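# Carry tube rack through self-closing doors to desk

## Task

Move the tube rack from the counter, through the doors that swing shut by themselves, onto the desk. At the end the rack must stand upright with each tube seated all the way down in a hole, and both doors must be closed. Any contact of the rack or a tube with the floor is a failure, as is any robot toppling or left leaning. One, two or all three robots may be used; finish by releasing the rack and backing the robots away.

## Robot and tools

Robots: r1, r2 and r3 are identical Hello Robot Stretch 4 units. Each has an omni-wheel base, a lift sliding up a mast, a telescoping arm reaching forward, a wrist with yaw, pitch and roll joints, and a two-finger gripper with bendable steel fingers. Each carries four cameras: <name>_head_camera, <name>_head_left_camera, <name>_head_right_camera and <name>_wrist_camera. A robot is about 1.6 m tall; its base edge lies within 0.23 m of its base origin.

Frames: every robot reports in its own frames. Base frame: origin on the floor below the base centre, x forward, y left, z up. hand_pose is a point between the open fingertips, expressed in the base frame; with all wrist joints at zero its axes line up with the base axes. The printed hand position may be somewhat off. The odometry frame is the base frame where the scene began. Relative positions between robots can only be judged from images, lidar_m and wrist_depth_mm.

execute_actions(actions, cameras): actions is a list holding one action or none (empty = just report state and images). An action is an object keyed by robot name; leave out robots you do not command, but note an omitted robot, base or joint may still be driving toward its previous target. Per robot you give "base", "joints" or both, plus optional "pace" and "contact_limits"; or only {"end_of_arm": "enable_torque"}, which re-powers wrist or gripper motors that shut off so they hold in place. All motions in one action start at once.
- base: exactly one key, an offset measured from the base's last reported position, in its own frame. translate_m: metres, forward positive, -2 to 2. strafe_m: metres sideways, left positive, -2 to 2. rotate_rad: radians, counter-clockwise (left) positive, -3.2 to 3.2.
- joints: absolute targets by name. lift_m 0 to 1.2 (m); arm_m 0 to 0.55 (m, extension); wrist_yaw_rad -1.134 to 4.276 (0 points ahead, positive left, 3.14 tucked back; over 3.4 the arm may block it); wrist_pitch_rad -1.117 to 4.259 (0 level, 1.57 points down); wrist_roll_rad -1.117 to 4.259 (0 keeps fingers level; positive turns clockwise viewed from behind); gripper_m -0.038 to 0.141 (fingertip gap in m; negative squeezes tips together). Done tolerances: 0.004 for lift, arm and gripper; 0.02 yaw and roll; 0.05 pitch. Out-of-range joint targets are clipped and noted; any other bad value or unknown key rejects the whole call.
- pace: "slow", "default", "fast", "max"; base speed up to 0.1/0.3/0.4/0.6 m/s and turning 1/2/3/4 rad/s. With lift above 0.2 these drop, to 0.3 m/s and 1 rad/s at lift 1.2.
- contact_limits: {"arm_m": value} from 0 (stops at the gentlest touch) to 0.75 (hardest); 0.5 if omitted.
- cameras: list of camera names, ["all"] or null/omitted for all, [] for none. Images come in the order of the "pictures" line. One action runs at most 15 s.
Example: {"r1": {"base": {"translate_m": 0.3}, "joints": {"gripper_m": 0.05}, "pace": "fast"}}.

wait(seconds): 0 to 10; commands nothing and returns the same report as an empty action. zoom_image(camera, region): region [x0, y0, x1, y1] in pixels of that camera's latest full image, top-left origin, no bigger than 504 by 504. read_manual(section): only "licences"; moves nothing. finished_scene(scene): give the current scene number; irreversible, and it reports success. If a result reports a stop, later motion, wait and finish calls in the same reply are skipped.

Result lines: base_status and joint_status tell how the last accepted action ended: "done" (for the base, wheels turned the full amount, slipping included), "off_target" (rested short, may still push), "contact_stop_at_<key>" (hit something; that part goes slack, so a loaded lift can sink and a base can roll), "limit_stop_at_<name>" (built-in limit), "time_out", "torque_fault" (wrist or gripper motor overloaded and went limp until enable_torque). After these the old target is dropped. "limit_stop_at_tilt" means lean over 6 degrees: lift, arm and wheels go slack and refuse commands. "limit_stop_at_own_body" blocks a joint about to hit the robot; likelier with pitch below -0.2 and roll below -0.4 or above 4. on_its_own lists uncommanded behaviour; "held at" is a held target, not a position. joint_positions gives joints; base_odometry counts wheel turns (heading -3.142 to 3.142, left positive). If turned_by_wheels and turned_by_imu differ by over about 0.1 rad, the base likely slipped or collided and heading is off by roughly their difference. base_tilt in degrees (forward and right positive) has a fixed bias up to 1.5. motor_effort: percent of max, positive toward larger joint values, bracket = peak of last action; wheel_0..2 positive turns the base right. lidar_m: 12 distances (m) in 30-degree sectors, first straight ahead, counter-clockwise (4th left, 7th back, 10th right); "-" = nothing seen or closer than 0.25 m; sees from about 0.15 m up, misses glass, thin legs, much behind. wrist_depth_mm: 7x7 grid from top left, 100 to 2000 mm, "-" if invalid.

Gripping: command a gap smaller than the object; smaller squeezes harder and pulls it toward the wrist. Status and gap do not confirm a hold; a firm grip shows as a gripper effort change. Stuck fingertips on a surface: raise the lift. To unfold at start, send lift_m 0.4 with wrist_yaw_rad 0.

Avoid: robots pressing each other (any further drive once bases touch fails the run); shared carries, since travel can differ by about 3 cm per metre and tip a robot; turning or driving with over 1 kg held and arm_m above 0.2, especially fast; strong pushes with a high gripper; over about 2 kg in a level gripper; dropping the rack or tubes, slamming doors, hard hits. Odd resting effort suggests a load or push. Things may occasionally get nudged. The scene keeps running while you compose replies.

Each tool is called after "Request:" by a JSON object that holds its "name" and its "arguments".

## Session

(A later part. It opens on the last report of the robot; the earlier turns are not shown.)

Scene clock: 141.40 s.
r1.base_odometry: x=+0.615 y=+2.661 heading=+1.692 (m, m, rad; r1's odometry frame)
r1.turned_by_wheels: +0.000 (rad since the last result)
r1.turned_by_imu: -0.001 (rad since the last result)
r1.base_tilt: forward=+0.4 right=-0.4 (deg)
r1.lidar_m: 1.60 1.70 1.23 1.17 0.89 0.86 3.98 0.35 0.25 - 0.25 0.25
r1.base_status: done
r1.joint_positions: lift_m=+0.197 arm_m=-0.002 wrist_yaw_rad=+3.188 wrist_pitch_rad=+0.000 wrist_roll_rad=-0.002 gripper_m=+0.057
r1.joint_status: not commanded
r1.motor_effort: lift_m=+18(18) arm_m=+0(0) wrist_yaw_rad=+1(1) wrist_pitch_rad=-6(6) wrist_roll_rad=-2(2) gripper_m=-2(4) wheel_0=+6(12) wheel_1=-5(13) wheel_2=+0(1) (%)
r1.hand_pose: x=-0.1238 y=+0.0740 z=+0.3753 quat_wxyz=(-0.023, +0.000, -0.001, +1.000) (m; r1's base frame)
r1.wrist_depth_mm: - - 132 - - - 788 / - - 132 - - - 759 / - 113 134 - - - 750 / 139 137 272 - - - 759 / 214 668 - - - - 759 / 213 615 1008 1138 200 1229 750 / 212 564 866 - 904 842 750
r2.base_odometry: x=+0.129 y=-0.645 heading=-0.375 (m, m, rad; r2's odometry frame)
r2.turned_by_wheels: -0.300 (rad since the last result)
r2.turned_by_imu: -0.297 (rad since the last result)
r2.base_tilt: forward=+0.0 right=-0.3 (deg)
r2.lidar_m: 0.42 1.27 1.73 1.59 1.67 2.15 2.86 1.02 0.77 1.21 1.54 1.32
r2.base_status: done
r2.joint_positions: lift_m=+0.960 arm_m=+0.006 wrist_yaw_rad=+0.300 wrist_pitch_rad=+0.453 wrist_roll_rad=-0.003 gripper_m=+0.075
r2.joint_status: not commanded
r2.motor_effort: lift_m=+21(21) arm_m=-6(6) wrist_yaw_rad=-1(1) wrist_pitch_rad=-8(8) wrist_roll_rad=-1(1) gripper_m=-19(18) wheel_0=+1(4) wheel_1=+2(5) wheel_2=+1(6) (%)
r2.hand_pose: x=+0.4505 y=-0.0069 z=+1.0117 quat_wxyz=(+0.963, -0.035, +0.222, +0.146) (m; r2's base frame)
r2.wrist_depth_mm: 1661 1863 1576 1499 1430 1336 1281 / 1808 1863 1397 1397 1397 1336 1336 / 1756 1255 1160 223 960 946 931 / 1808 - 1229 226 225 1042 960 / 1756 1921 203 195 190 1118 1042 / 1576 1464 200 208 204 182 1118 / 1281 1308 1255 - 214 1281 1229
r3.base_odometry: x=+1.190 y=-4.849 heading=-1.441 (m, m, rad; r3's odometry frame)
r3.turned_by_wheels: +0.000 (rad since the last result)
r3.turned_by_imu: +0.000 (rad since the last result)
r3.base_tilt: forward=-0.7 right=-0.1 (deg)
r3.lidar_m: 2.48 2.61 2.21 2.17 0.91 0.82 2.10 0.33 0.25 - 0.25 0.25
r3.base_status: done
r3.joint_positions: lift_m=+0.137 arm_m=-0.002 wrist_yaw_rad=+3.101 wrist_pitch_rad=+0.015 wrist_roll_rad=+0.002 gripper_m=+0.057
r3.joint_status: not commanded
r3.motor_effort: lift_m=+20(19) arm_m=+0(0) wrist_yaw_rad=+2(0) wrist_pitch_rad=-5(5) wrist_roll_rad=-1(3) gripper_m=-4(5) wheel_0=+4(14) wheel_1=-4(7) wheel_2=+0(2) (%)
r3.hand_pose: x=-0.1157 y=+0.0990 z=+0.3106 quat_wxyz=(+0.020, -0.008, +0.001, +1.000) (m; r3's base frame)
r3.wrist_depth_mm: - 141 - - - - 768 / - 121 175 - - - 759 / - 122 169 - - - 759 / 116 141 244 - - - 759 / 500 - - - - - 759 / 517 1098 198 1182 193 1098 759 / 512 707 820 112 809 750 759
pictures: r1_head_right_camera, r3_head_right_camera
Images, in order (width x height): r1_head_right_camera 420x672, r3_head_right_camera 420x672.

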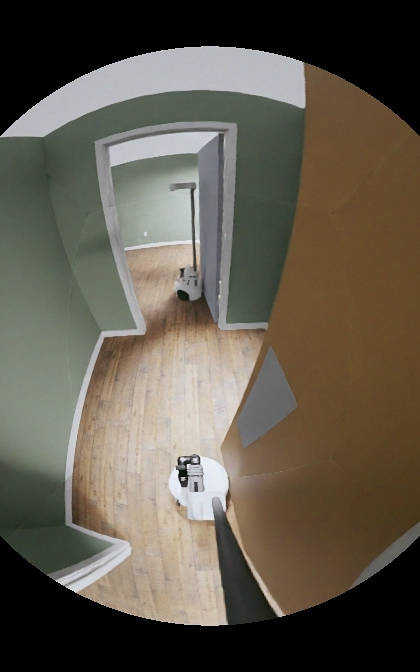

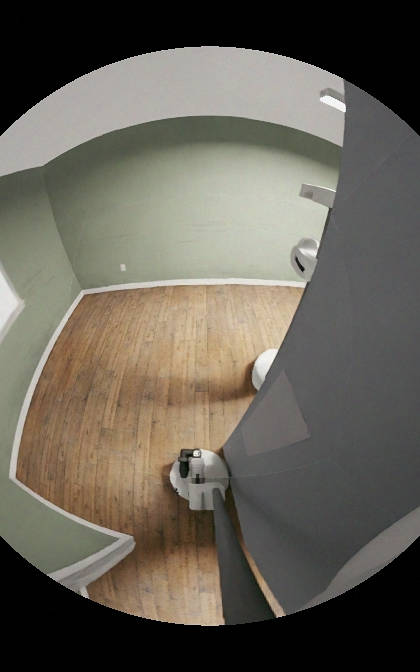

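Request:
{"name": "execute_actions", "arguments": {"actions": [{"r2":{"base":{"translate_m":-1.5},"pace":"fast"},"r3":{"base":{"translate_m":0.29},"pace":"slow"},"r1":{"base":{"translate_m":0.29},"pace":"slow"}}], "cameras": ["r1_head_right_camera","r3_head_right_camera"]}}

Scene clock: 151.83 s.
r1.base_odometry: x=+0.580 y=+2.949 heading=+1.692 (m, m, rad; r1's odometry frame)
r1.turned_by_wheels: +0.000 (rad since the last result)
r1.turned_by_imu: -0.005 (rad since the last result)
r1.base_tilt: forward=+0.4 right=-0.3 (deg)
r1.lidar_m: 1.33 1.44 1.24 1.18 1.23 1.08 - 0.32 0.25 0.88 0.91 1.23
r1.base_status: done
r1.joint_positions: lift_m=+0.197 arm_m=-0.002 wrist_yaw_rad=+3.188 wrist_pitch_rad=+0.000 wrist_roll_rad=-0.002 gripper_m=+0.057
r1.joint_status: not commanded
r1.motor_effort: lift_m=+18(17) arm_m=+0(0) wrist_yaw_rad=+2(0) wrist_pitch_rad=-6(8) wrist_roll_rad=-2(0) gripper_m=-3(4) wheel_0=+5(8) wheel_1=+2(1) wheel_2=-6(10) (%)
r1.hand_pose: x=-0.1238 y=+0.0740 z=+0.3753 quat_wxyz=(-0.023, +0.000, -0.001, +1.000) (m; r1's base frame)
r1.wrist_depth_mm: - - 132 - - - 1008 / - - 132 - - - 991 / - 113 134 - - - 991 / 138 136 272 - - - 1008 / 213 609 1025 - - 1661 1008 / 213 569 904 1118 200 1078 1008 / 212 521 878 - 917 831 878
r2.base_odometry: x=-1.266 y=-0.095 heading=-0.375 (m, m, rad; r2's odometry frame)
r2.turned_by_wheels: +0.000 (rad since the last result)
r2.turned_by_imu: +0.003 (rad since the last result)
r2.base_tilt: forward=+0.0 right=-0.3 (deg)
r2.lidar_m: 0.41 2.33 1.63 1.52 1.56 1.45 1.32 1.34 1.69 1.60 0.91 0.82
r2.base_status: done
r2.joint_positions: lift_m=+0.960 arm_m=+0.006 wrist_yaw_rad=+0.300 wrist_pitch_rad=+0.453 wrist_roll_rad=-0.003 gripper_m=+0.075
r2.joint_status: not commanded
r2.motor_effort: lift_m=+21(21) arm_m=-5(5) wrist_yaw_rad=-2(2) wrist_pitch_rad=-8(8) wrist_roll_rad=+0(1) gripper_m=-14(20) wheel_0=+0(7) wheel_1=+0(5) wheel_2=-2(11) (%)
r2.hand_pose: x=+0.4505 y=-0.0069 z=+1.0117 quat_wxyz=(+0.963, -0.035, +0.222, +0.146) (m; r2's base frame)
r2.wrist_depth_mm: 1618 - - - - - - / 1618 - - - - - - / 1708 - - - - - - / 1708 - - 227 224 - - / 1756 1921 204 196 190 1808 1921 / 1537 1464 199 212 205 183 1537 / 1308 1308 1281 - 214 1255 1308
r3.base_odometry: x=+1.227 y=-5.136 heading=-1.441 (m, m, rad; r3's odometry frame)
r3.turned_by_wheels: +0.000 (rad since the last result)
r3.turned_by_imu: +0.001 (rad since the last result)
r3.base_tilt: forward=-0.7 right=+0.0 (deg)
r3.lidar_m: 2.17 0.64 0.76 2.14 1.34 1.08 2.18 0.32 0.25 0.25 2.04 2.28
r3.base_status: done
r3.joint_positions: lift_m=+0.137 arm_m=-0.002 wrist_yaw_rad=+3.101 wrist_pitch_rad=+0.015 wrist_roll_rad=+0.002 gripper_m=+0.057
r3.joint_status: not commanded
r3.motor_effort: lift_m=+20(20) arm_m=+0(0) wrist_yaw_rad=+3(0) wrist_pitch_rad=-5(7) wrist_roll_rad=-3(2) gripper_m=-1(1) wheel_0=+3(7) wheel_1=-2(3) wheel_2=-4(8) (%)
r3.hand_pose: x=-0.1157 y=+0.0990 z=+0.3106 quat_wxyz=(+0.020, -0.008, +0.001, +1.000) (m; r3's base frame)
r3.wrist_depth_mm: - 141 - - - 1042 1060 / - 121 175 - - 1042 1060 / - 122 170 - - 1060 1060 / 116 141 244 - - 1060 1042 / 455 788 - - - 1042 1060 / 477 788 198 1205 194 1025 1042 / 473 640 809 112 809 750 809
pictures: r1_head_right_camera, r3_head_right_camera
Images, in order (width x height): r1_head_right_camera 420x672, r3_head_right_camera 420x672.

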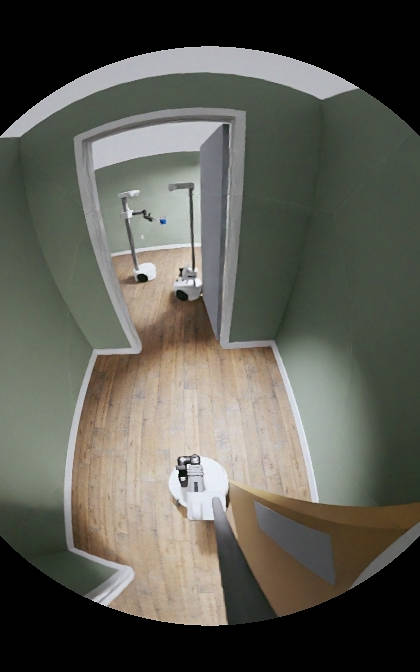

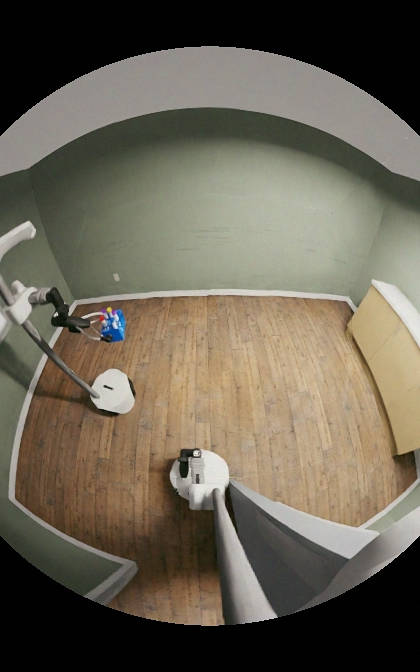

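Request:
{"name": "execute_actions", "arguments": {"actions": [{"r2":{"base":{"rotate_rad":-1.14},"pace":"slow"},"r3":{"base":{"strafe_m":-0.04},"pace":"slow"},"r1":{"base":{"strafe_m":-0.04},"pace":"slow"}}], "cameras": ["r2_head_camera","r2_head_left_camera"]}}

Scene clock: 163.37 s.
r1.base_odometry: x=+0.619 y=+2.954 heading=+1.692 (m, m, rad; r1's odometry frame)
r1.turned_by_wheels: +0.000 (rad since the last result)
r1.turned_by_imu: -0.003 (rad since the last result)
r1.base_tilt: forward=+0.4 right=-0.3 (deg)
r1.lidar_m: 1.33 1.45 1.28 1.22 1.25 1.10 - 0.26 0.25 0.84 0.87 1.18
r1.base_status: done
r1.joint_positions: lift_m=+0.197 arm_m=-0.002 wrist_yaw_rad=+3.188 wrist_pitch_rad=+0.000 wrist_roll_rad=-0.002 gripper_m=+0.057
r1.joint_status: not commanded
r1.motor_effort: lift_m=+18(18) arm_m=+0(0) wrist_yaw_rad=+1(1) wrist_pitch_rad=-5(6) wrist_roll_rad=+0(0) gripper_m=-3(3) wheel_0=+6(7) wheel_1=-7(8) wheel_2=+1(6) (%)
r1.hand_pose: x=-0.1238 y=+0.0740 z=+0.3753 quat_wxyz=(-0.023, +0.000, -0.001, +1.000) (m; r1's base frame)
r1.wrist_depth_mm: - - 132 - - - 976 / - - 132 - - - 976 / - 113 134 - - - 991 / 139 136 274 - - - 991 / 213 574 904 - - 1983 1025 / 213 530 809 1118 200 1160 991 / 212 492 809 - 904 842 878
r2.base_odometry: x=-1.266 y=-0.094 heading=-1.515 (m, m, rad; r2's odometry frame)
r2.turned_by_wheels: -1.140 (rad since the last result)
r2.turned_by_imu: -1.131 (rad since the last result)
r2.base_tilt: forward=+0.0 right=-0.2 (deg)
r2.lidar_m: 0.39 0.87 2.74 2.66 1.69 1.52 1.52 1.50 1.31 1.31 1.67 1.60
r2.base_status: done
r2.joint_positions: lift_m=+0.960 arm_m=+0.006 wrist_yaw_rad=+0.300 wrist_pitch_rad=+0.453 wrist_roll_rad=-0.003 gripper_m=+0.075
r2.joint_status: not commanded
r2.motor_effort: lift_m=+21(21) arm_m=-6(5) wrist_yaw_rad=-1(0) wrist_pitch_rad=-8(8) wrist_roll_rad=-1(1) gripper_m=-22(16) wheel_0=+2(7) wheel_1=+2(6) wheel_2=+2(5) (%)
r2.hand_pose: x=+0.4505 y=-0.0069 z=+1.0117 quat_wxyz=(+0.963, -0.035, +0.222, +0.146) (m; r2's base frame)
r2.wrist_depth_mm: - 878 1160 1464 - - 1008 / - 946 1205 1618 - - 1078 / - 1025 1229 1430 - - 1118 / - - 1205 227 225 - 1182 / 1921 1863 204 195 191 1430 1229 / 1537 960 200 213 204 183 1281 / 1336 946 1025 - 214 1308 1281
r3.base_odometry: x=+1.188 y=-5.142 heading=-1.441 (m, m, rad; r3's odometry frame)
r3.turned_by_wheels: +0.000 (rad since the last result)
r3.turned_by_imu: +0.000 (rad since the last result)
r3.base_tilt: forward=-0.6 right=+0.0 (deg)
r3.lidar_m: 2.18 0.87 0.61 0.74 1.31 1.11 2.20 0.30 0.25 0.26 2.01 2.21
r3.base_status: done
r3.joint_positions: lift_m=+0.137 arm_m=-0.002 wrist_yaw_rad=+3.101 wrist_pitch_rad=+0.015 wrist_roll_rad=+0.002 gripper_m=+0.057
r3.joint_status: not commanded
r3.motor_effort: lift_m=+20(20) arm_m=+0(0) wrist_yaw_rad=+2(0) wrist_pitch_rad=-5(6) wrist_roll_rad=-1(3) gripper_m=-3(4) wheel_0=+2(8) wheel_1=-4(10) wheel_2=-1(3) (%)
r3.hand_pose: x=-0.1157 y=+0.0990 z=+0.3106 quat_wxyz=(+0.020, -0.008, +0.001, +1.000) (m; r3's base frame)
r3.wrist_depth_mm: - 141 - - - 1060 1060 / - 121 175 - - 1042 1060 / - 122 169 - - 1060 1060 / 116 141 244 - - 1042 1078 / 439 715 - - - 1060 1042 / 445 715 198 1229 194 1042 1060 / 449 609 798 112 809 741 820
pictures: r2_head_camera, r2_head_left_camera
Images, in order (width x height): r2_head_camera 420x560, r2_head_left_camera 420x672.

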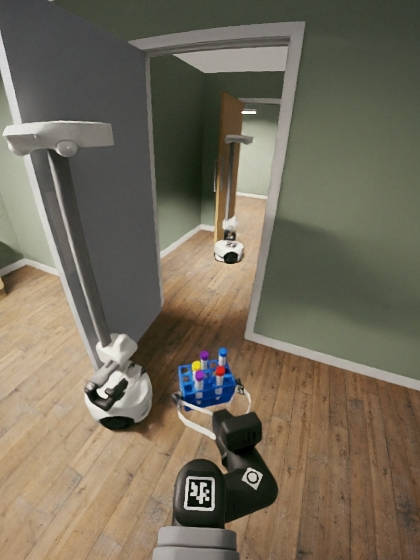

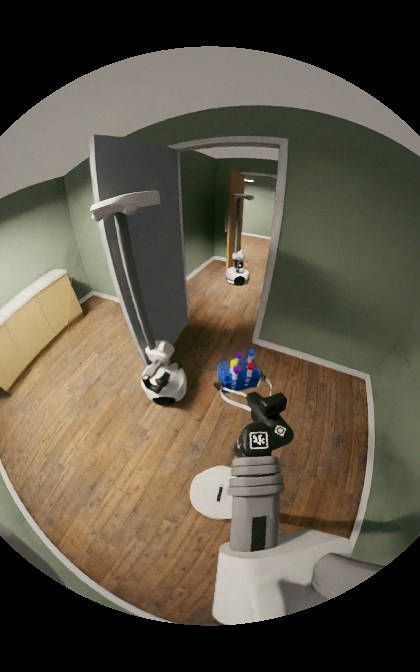

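Request:
{"name": "execute_actions", "arguments": {"actions": [{"r2":{"base":{"translate_m":0.75},"pace":"fast"}}], "cameras": ["r2_head_left_camera","r2_head_camera"]}}

Scene clock: 170.93 s.
r1.base_odometry: x=+0.619 y=+2.954 heading=+1.692 (m, m, rad; r1's odometry frame)
r1.turned_by_wheels: +0.000 (rad since the last result)
r1.turned_by_imu: -0.003 (rad since the last result)
r1.base_tilt: forward=+0.4 right=-0.3 (deg)
r1.lidar_m: 1.33 1.46 1.31 1.22 1.27 1.10 - 0.30 0.25 0.84 0.87 1.17
r1.base_status: not commanded
r1.joint_positions: lift_m=+0.197 arm_m=-0.002 wrist_yaw_rad=+3.188 wrist_pitch_rad=+0.000 wrist_roll_rad=-0.002 gripper_m=+0.057
r1.joint_status: not commanded
r1.motor_effort: lift_m=+17(18) arm_m=+0(0) wrist_yaw_rad=+1(2) wrist_pitch_rad=-6(6) wrist_roll_rad=+0(0) gripper_m=-3(2) wheel_0=+6(6) wheel_1=-7(7) wheel_2=+1(1) (%)
r1.hand_pose: x=-0.1238 y=+0.0740 z=+0.3753 quat_wxyz=(-0.023, +0.000, -0.001, +1.000) (m; r1's base frame)
r1.wrist_depth_mm: - - 132 - - - 976 / - - 132 - - - 976 / - 113 134 - - - 991 / 139 136 273 - - - 1008 / 213 569 904 - - 1983 1008 / 213 530 820 1138 200 1118 1008 / 212 496 831 - 917 842 891
r2.base_odometry: x=-1.224 y=-0.843 heading=-1.515 (m, m, rad; r2's odometry frame)
r2.turned_by_wheels: +0.000 (rad since the last result)
r2.turned_by_imu: +0.002 (rad since the last result)
r2.base_tilt: forward=+0.0 right=-0.2 (deg)
r2.lidar_m: 0.40 0.88 0.39 0.38 2.44 2.23 2.26 1.78 1.59 1.55 0.97 0.88
r2.base_status: done
r2.joint_positions: lift_m=+0.960 arm_m=+0.006 wrist_yaw_rad=+0.300 wrist_pitch_rad=+0.453 wrist_roll_rad=-0.003 gripper_m=+0.075
r2.joint_status: not commanded
r2.motor_effort: lift_m=+21(21) arm_m=-5(5) wrist_yaw_rad=-1(1) wrist_pitch_rad=-8(8) wrist_roll_rad=-1(1) gripper_m=-17(17) wheel_0=+1(6) wheel_1=-2(5) wheel_2=+1(11) (%)
r2.hand_pose: x=+0.4505 y=-0.0069 z=+1.0117 quat_wxyz=(+0.963, -0.035, +0.222, +0.146) (m; r2's base frame)
r2.wrist_depth_mm: 621 715 946 - - - - / 634 759 976 - - - - / 654 788 976 - - - - / 683 820 960 228 224 - - / 707 854 204 196 189 1921 1863 / 732 788 200 210 205 182 661 / 759 960 1138 - 213 1308 621
r3.base_odometry: x=+1.188 y=-5.142 heading=-1.441 (m, m, rad; r3's odometry frame)
r3.turned_by_wheels: +0.000 (rad since the last result)
r3.turned_by_imu: +0.001 (rad since the last result)
r3.base_tilt: forward=-0.7 right=+0.0 (deg)
r3.lidar_m: 2.17 2.27 0.44 0.35 0.39 0.52 2.18 0.30 0.25 0.26 2.00 2.26
r3.base_status: not commanded
r3.joint_positions: lift_m=+0.137 arm_m=-0.002 wrist_yaw_rad=+3.101 wrist_pitch_rad=+0.015 wrist_roll_rad=+0.002 gripper_m=+0.057
r3.joint_status: not commanded
r3.motor_effort: lift_m=+19(20) arm_m=+0(0) wrist_yaw_rad=+3(0) wrist_pitch_rad=-4(5) wrist_roll_rad=-3(0) gripper_m=-5(1) wheel_0=+2(3) wheel_1=-4(4) wheel_2=-1(1) (%)
r3.hand_pose: x=-0.1157 y=+0.0990 z=+0.3106 quat_wxyz=(+0.020, -0.008, +0.001, +1.000) (m; r3's base frame)
r3.wrist_depth_mm: - 141 - - - 1060 1060 / - 121 175 - - 1060 1042 / - 122 170 - - 1042 1078 / 116 141 243 - - 1060 1060 / 436 715 - - - 1060 1042 / 452 715 198 1205 194 1060 1025 / 449 603 809 113 809 750 809
pictures: r2_head_camera, r2_head_left_camera
Images, in order (width x height): r2_head_camera 420x560, r2_head_left_camera 420x672.

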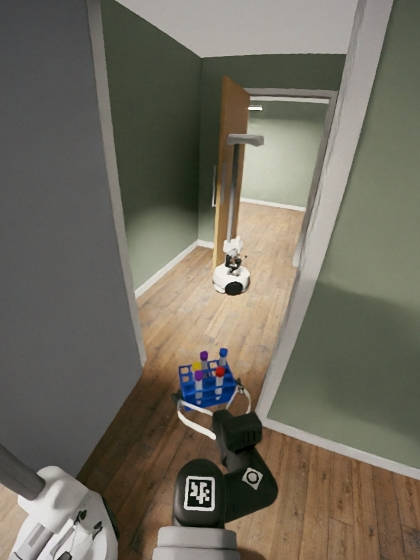

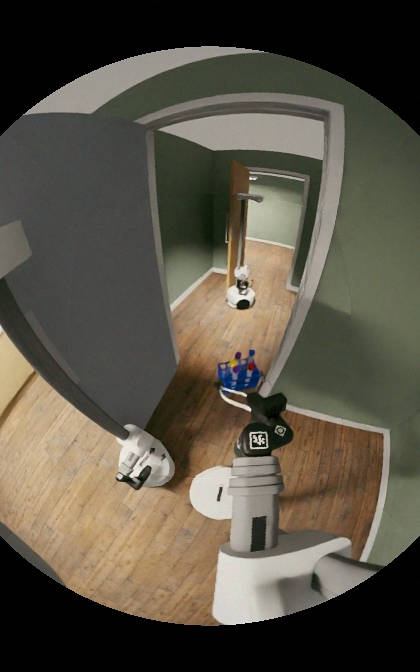

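Request:
{"name": "execute_actions", "arguments": {"actions": [{"r2":{"base":{"translate_m":1.38},"pace":"fast"}}], "cameras": ["r2_head_right_camera"]}}

Scene clock: 178.97 s.
r1.base_odometry: x=+0.619 y=+2.954 heading=+1.692 (m, m, rad; r1's odometry frame)
r1.turned_by_wheels: +0.000 (rad since the last result)
r1.turned_by_imu: -0.003 (rad since the last result)
r1.base_tilt: forward=+0.3 right=-0.3 (deg)
r1.lidar_m: 0.55 0.88 1.29 1.20 1.27 1.11 - 0.30 0.25 0.84 0.88 1.17
r1.base_status: not commanded
r1.joint_positions: lift_m=+0.197 arm_m=-0.002 wrist_yaw_rad=+3.188 wrist_pitch_rad=+0.000 wrist_roll_rad=-0.002 gripper_m=+0.057
r1.joint_status: not commanded
r1.motor_effort: lift_m=+17(17) arm_m=+0(0) wrist_yaw_rad=+1(1) wrist_pitch_rad=-7(6) wrist_roll_rad=-1(2) gripper_m=-3(2) wheel_0=+6(6) wheel_1=-7(7) wheel_2=+1(1) (%)
r1.hand_pose: x=-0.1238 y=+0.0740 z=+0.3753 quat_wxyz=(-0.023, +0.000, -0.001, +1.000) (m; r1's base frame)
r1.wrist_depth_mm: - - 132 - - - 991 / - - 132 - - - 976 / - 113 134 - - - 976 / 138 136 273 - - - 1008 / 214 569 904 - - 1983 1008 / 213 530 809 1118 200 1138 1008 / 213 492 820 - 904 842 891
r2.base_odometry: x=-1.147 y=-2.221 heading=-1.515 (m, m, rad; r2's odometry frame)
r2.turned_by_wheels: +0.000 (rad since the last result)
r2.turned_by_imu: +0.001 (rad since the last result)
r2.base_tilt: forward=+0.0 right=-0.3 (deg)
r2.lidar_m: 0.41 1.09 0.98 0.47 0.50 0.82 3.56 0.55 0.62 1.08 1.33 0.86
r2.base_status: done
r2.joint_positions: lift_m=+0.960 arm_m=+0.006 wrist_yaw_rad=+0.300 wrist_pitch_rad=+0.453 wrist_roll_rad=-0.003 gripper_m=+0.075
r2.joint_status: not commanded
r2.motor_effort: lift_m=+21(21) arm_m=-5(5) wrist_yaw_rad=-1(1) wrist_pitch_rad=-9(8) wrist_roll_rad=+0(0) gripper_m=-18(21) wheel_0=+2(8) wheel_1=-1(6) wheel_2=+1(11) (%)
r2.hand_pose: x=+0.4504 y=-0.0069 z=+1.0117 quat_wxyz=(+0.963, -0.035, +0.222, +0.146) (m; r2's base frame)
r2.wrist_depth_mm: 759 878 1060 1336 1618 831 - / 798 946 1182 1464 1708 946 - / 820 946 1182 1366 842 1118 - / 854 1008 1160 226 224 - - / 891 1060 204 194 190 1308 1863 / 917 1008 200 209 204 182 1537 / 976 1160 1229 - 213 820 1308
r3.base_odometry: x=+1.188 y=-5.142 heading=-1.441 (m, m, rad; r3's odometry frame)
r3.turned_by_wheels: +0.000 (rad since the last result)
r3.turned_by_imu: +0.001 (rad since the last result)
r3.base_tilt: forward=-0.7 right=+0.0 (deg)
r3.lidar_m: 2.17 2.28 2.27 2.18 1.34 1.12 1.12 0.28 0.25 0.25 2.01 2.23
r3.base_status: not commanded
r3.joint_positions: lift_m=+0.137 arm_m=-0.002 wrist_yaw_rad=+3.101 wrist_pitch_rad=+0.015 wrist_roll_rad=+0.002 gripper_m=+0.057
r3.joint_status: not commanded
r3.motor_effort: lift_m=+20(20) arm_m=+0(0) wrist_yaw_rad=+2(1) wrist_pitch_rad=-4(6) wrist_roll_rad=-2(2) gripper_m=-4(2) wheel_0=+3(3) wheel_1=-4(4) wheel_2=-1(1) (%)
r3.hand_pose: x=-0.1157 y=+0.0990 z=+0.3106 quat_wxyz=(+0.020, -0.008, +0.001, +1.000) (m; r3's base frame)
r3.wrist_depth_mm: - 141 - - - 1042 1060 / - 121 175 - - 1060 1060 / - 123 170 - - 1042 1042 / 116 141 243 - - 1060 1060 / 439 715 - 1229 - 1060 1060 / 449 715 198 1229 193 1042 1042 / 449 603 809 112 820 750 809
pictures: r2_head_right_camera
Images, in order (width x height): r2_head_right_camera 420x672.

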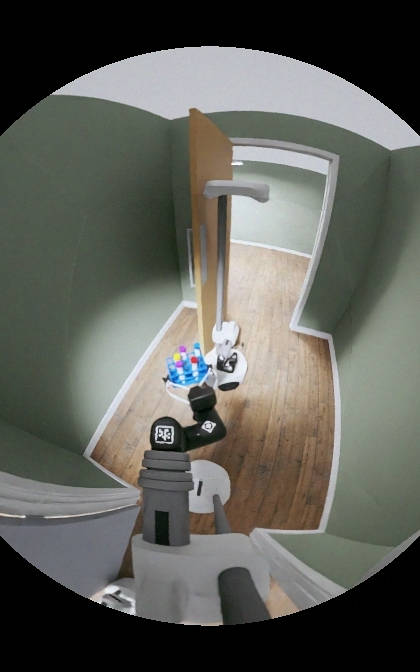

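Request:
{"name": "execute_actions", "arguments": {"actions": [{"r2":{"base":{"strafe_m":-0.78},"pace":"fast"},"r3":{"base":{"translate_m":0.5}}}], "cameras": ["r2_head_camera"]}}

Scene clock: 191.30 s.
r1.base_odometry: x=+0.619 y=+2.954 heading=+1.692 (m, m, rad; r1's odometry frame)
r1.turned_by_wheels: +0.000 (rad since the last result)
r1.turned_by_imu: -0.003 (rad since the last result)
r1.base_tilt: forward=+0.3 right=-0.3 (deg)
r1.lidar_m: 1.33 0.99 0.72 1.22 1.27 1.13 - 0.30 0.25 0.83 0.87 1.18
r1.base_status: not commanded
r1.joint_positions: lift_m=+0.197 arm_m=-0.002 wrist_yaw_rad=+3.188 wrist_pitch_rad=+0.000 wrist_roll_rad=-0.002 gripper_m=+0.057
r1.joint_status: not commanded
r1.motor_effort: lift_m=+18(18) arm_m=+0(0) wrist_yaw_rad=+2(1) wrist_pitch_rad=-6(6) wrist_roll_rad=-1(0) gripper_m=-2(2) wheel_0=+6(6) wheel_1=-7(7) wheel_2=+1(1) (%)
r1.hand_pose: x=-0.1238 y=+0.0740 z=+0.3753 quat_wxyz=(-0.023, +0.000, -0.001, +1.000) (m; r1's base frame)
r1.wrist_depth_mm: - - 131 - - - 991 / - - 132 - - - 976 / - 113 134 - - - 991 / 139 137 272 - - - 991 / 213 569 891 - - 1983 1008 / 213 530 820 1138 200 1118 1008 / 213 492 820 - 891 842 891
r2.base_odometry: x=-1.926 y=-2.265 heading=-1.515 (m, m, rad; r2's odometry frame)
r2.turned_by_wheels: +0.000 (rad since the last result)
r2.turned_by_imu: +0.000 (rad since the last result)
r2.base_tilt: forward=+0.0 right=-0.2 (deg)
r2.lidar_m: 0.41 0.96 1.72 1.25 1.23 0.53 0.54 0.38 0.32 0.34 0.42 0.85
r2.base_status: done
r2.joint_positions: lift_m=+0.960 arm_m=+0.006 wrist_yaw_rad=+0.300 wrist_pitch_rad=+0.453 wrist_roll_rad=-0.003 gripper_m=+0.075
r2.joint_status: not commanded
r2.motor_effort: lift_m=+21(21) arm_m=-5(5) wrist_yaw_rad=-1(2) wrist_pitch_rad=-8(8) wrist_roll_rad=+0(1) gripper_m=-18(17) wheel_0=-1(12) wheel_1=+1(10) wheel_2=+0(1) (%)
r2.hand_pose: x=+0.4504 y=-0.0069 z=+1.0117 quat_wxyz=(+0.963, -0.035, +0.222, +0.146) (m; r2's base frame)
r2.wrist_depth_mm: 1366 991 1182 1537 - - 1042 / 1397 1060 1229 1661 - - 1138 / 1397 1618 1255 1464 - - 1160 / 1499 1661 1160 228 225 - 1229 / 1537 1756 204 195 191 1661 1255 / 1537 991 200 213 204 183 1397 / 1336 1255 1098 - 214 1281 1308
r3.base_odometry: x=+1.253 y=-5.637 heading=-1.441 (m, m, rad; r3's odometry frame)
r3.turned_by_wheels: +0.000 (rad since the last result)
r3.turned_by_imu: +0.002 (rad since the last result)
r3.base_tilt: forward=-0.7 right=+0.0 (deg)
r3.lidar_m: 1.66 1.77 2.27 2.14 2.04 0.81 0.79 1.51 2.00 1.89 2.00 1.73
r3.base_status: done
r3.joint_positions: lift_m=+0.137 arm_m=-0.002 wrist_yaw_rad=+3.101 wrist_pitch_rad=+0.015 wrist_roll_rad=+0.002 gripper_m=+0.057
r3.joint_status: not commanded
r3.motor_effort: lift_m=+20(19) arm_m=+0(0) wrist_yaw_rad=+0(1) wrist_pitch_rad=-5(5) wrist_roll_rad=-2(2) gripper_m=-5(1) wheel_0=-1(6) wheel_1=-1(1) wheel_2=+2(9) (%)
r3.hand_pose: x=-0.1157 y=+0.0990 z=+0.3106 quat_wxyz=(+0.020, -0.008, +0.001, +1.000) (m; r3's base frame)
r3.wrist_depth_mm: - 141 1255 1060 1576 1537 1576 / - 121 175 1098 1537 1537 1537 / - 122 170 1078 1537 1499 1576 / 116 141 244 1078 1537 1537 1537 / 1537 1537 1499 1078 1537 1537 1537 / 1078 1205 199 1060 193 1205 1182 / 768 788 820 112 798 750 820
pictures: r2_head_camera
Images, in order (width x height): r2_head_camera 420x560.

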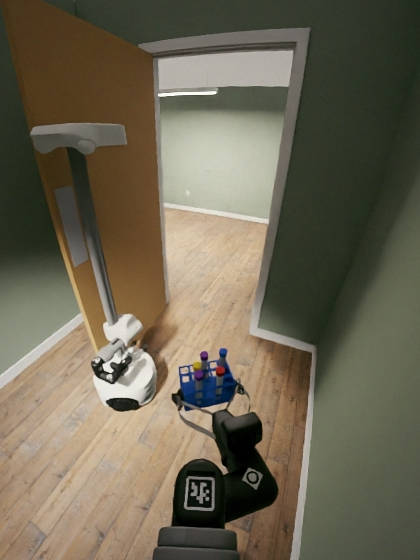

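Request:
{"name": "execute_actions", "arguments": {"actions": [{"r2":{"base":{"translate_m":2.0},"pace":"fast"}}], "cameras": ["r2_head_left_camera"]}}

Scene clock: 203.20 s.
r1.base_odometry: x=+0.619 y=+2.954 heading=+1.692 (m, m, rad; r1's odometry frame)
r1.turned_by_wheels: +0.000 (rad since the last result)
r1.turned_by_imu: -0.004 (rad since the last result)
r1.base_tilt: forward=+0.3 right=-0.4 (deg)
r1.lidar_m: 1.32 1.43 1.29 1.22 1.26 0.97 0.91 0.30 0.25 0.83 0.87 1.17
r1.base_status: not commanded
r1.joint_positions: lift_m=+0.197 arm_m=-0.002 wrist_yaw_rad=+3.188 wrist_pitch_rad=+0.000 wrist_roll_rad=-0.002 gripper_m=+0.057
r1.joint_status: not commanded
r1.motor_effort: lift_m=+18(18) arm_m=+0(0) wrist_yaw_rad=+0(1) wrist_pitch_rad=-5(6) wrist_roll_rad=+0(1) gripper_m=-2(3) wheel_0=+6(6) wheel_1=-7(7) wheel_2=+1(0) (%)
r1.hand_pose: x=-0.1238 y=+0.0740 z=+0.3753 quat_wxyz=(-0.023, +0.000, -0.001, +1.000) (m; r1's base frame)
r1.wrist_depth_mm: - - 131 - - - 976 / - - 132 - - - 976 / - 113 134 - - - 991 / 139 136 273 - - - 1008 / 214 569 904 1281 1160 1921 1008 / 214 530 809 1060 200 1118 1008 / 212 492 820 - 904 842 891
r2.base_odometry: x=-1.813 y=-4.262 heading=-1.515 (m, m, rad; r2's odometry frame)
r2.turned_by_wheels: +0.000 (rad since the last result)
r2.turned_by_imu: +0.001 (rad since the last result)
r2.base_tilt: forward=+0.0 right=-0.2 (deg)
r2.lidar_m: 0.40 2.06 0.73 0.41 0.48 0.91 1.83 1.22 0.45 2.11 2.57 3.05
r2.base_status: done
r2.joint_positions: lift_m=+0.960 arm_m=+0.006 wrist_yaw_rad=+0.300 wrist_pitch_rad=+0.453 wrist_roll_rad=-0.003 gripper_m=+0.075
r2.joint_status: not commanded
r2.motor_effort: lift_m=+21(21) arm_m=-5(6) wrist_yaw_rad=-1(0) wrist_pitch_rad=-8(8) wrist_roll_rad=-1(1) gripper_m=-16(20) wheel_0=+0(7) wheel_1=-1(5) wheel_2=+1(10) (%)
r2.hand_pose: x=+0.4504 y=-0.0069 z=+1.0117 quat_wxyz=(+0.963, -0.035, +0.222, +0.146) (m; r2's base frame)
r2.wrist_depth_mm: - - - - - - - / - - - - - - - / - - - - - - - / - - - 227 224 - - / 1983 1983 203 195 189 1863 1863 / 1576 1499 200 212 205 183 1537 / 1336 1308 1281 - 213 1308 1308
r3.base_odometry: x=+1.253 y=-5.637 heading=-1.441 (m, m, rad; r3's odometry frame)
r3.turned_by_wheels: +0.000 (rad since the last result)
r3.turned_by_imu: +0.001 (rad since the last result)
r3.base_tilt: forward=-0.7 right=+0.0 (deg)
r3.lidar_m: 1.66 1.78 2.25 2.16 2.04 1.46 1.44 1.50 1.99 1.90 1.98 1.76
r3.base_status: not commanded
r3.joint_positions: lift_m=+0.137 arm_m=-0.002 wrist_yaw_rad=+3.101 wrist_pitch_rad=+0.015 wrist_roll_rad=+0.002 gripper_m=+0.057
r3.joint_status: not commanded
r3.motor_effort: lift_m=+19(19) arm_m=+0(0) wrist_yaw_rad=+0(2) wrist_pitch_rad=-5(6) wrist_roll_rad=-2(3) gripper_m=-2(2) wheel_0=-1(1) wheel_1=-1(1) wheel_2=+2(2) (%)
r3.hand_pose: x=-0.1157 y=+0.0990 z=+0.3106 quat_wxyz=(+0.020, -0.008, +0.001, +1.000) (m; r3's base frame)
r3.wrist_depth_mm: - 141 1537 1537 1576 1537 1576 / - 121 175 1576 1576 1537 1576 / - 123 170 1576 1576 1576 1537 / 116 142 244 1576 1576 1537 1576 / 1576 1537 1576 1537 1537 1576 1576 / 1078 1205 198 1182 193 1205 1182 / 768 798 798 112 809 741 820
pictures: r2_head_left_camera
Images, in order (width x height): r2_head_left_camera 420x672.

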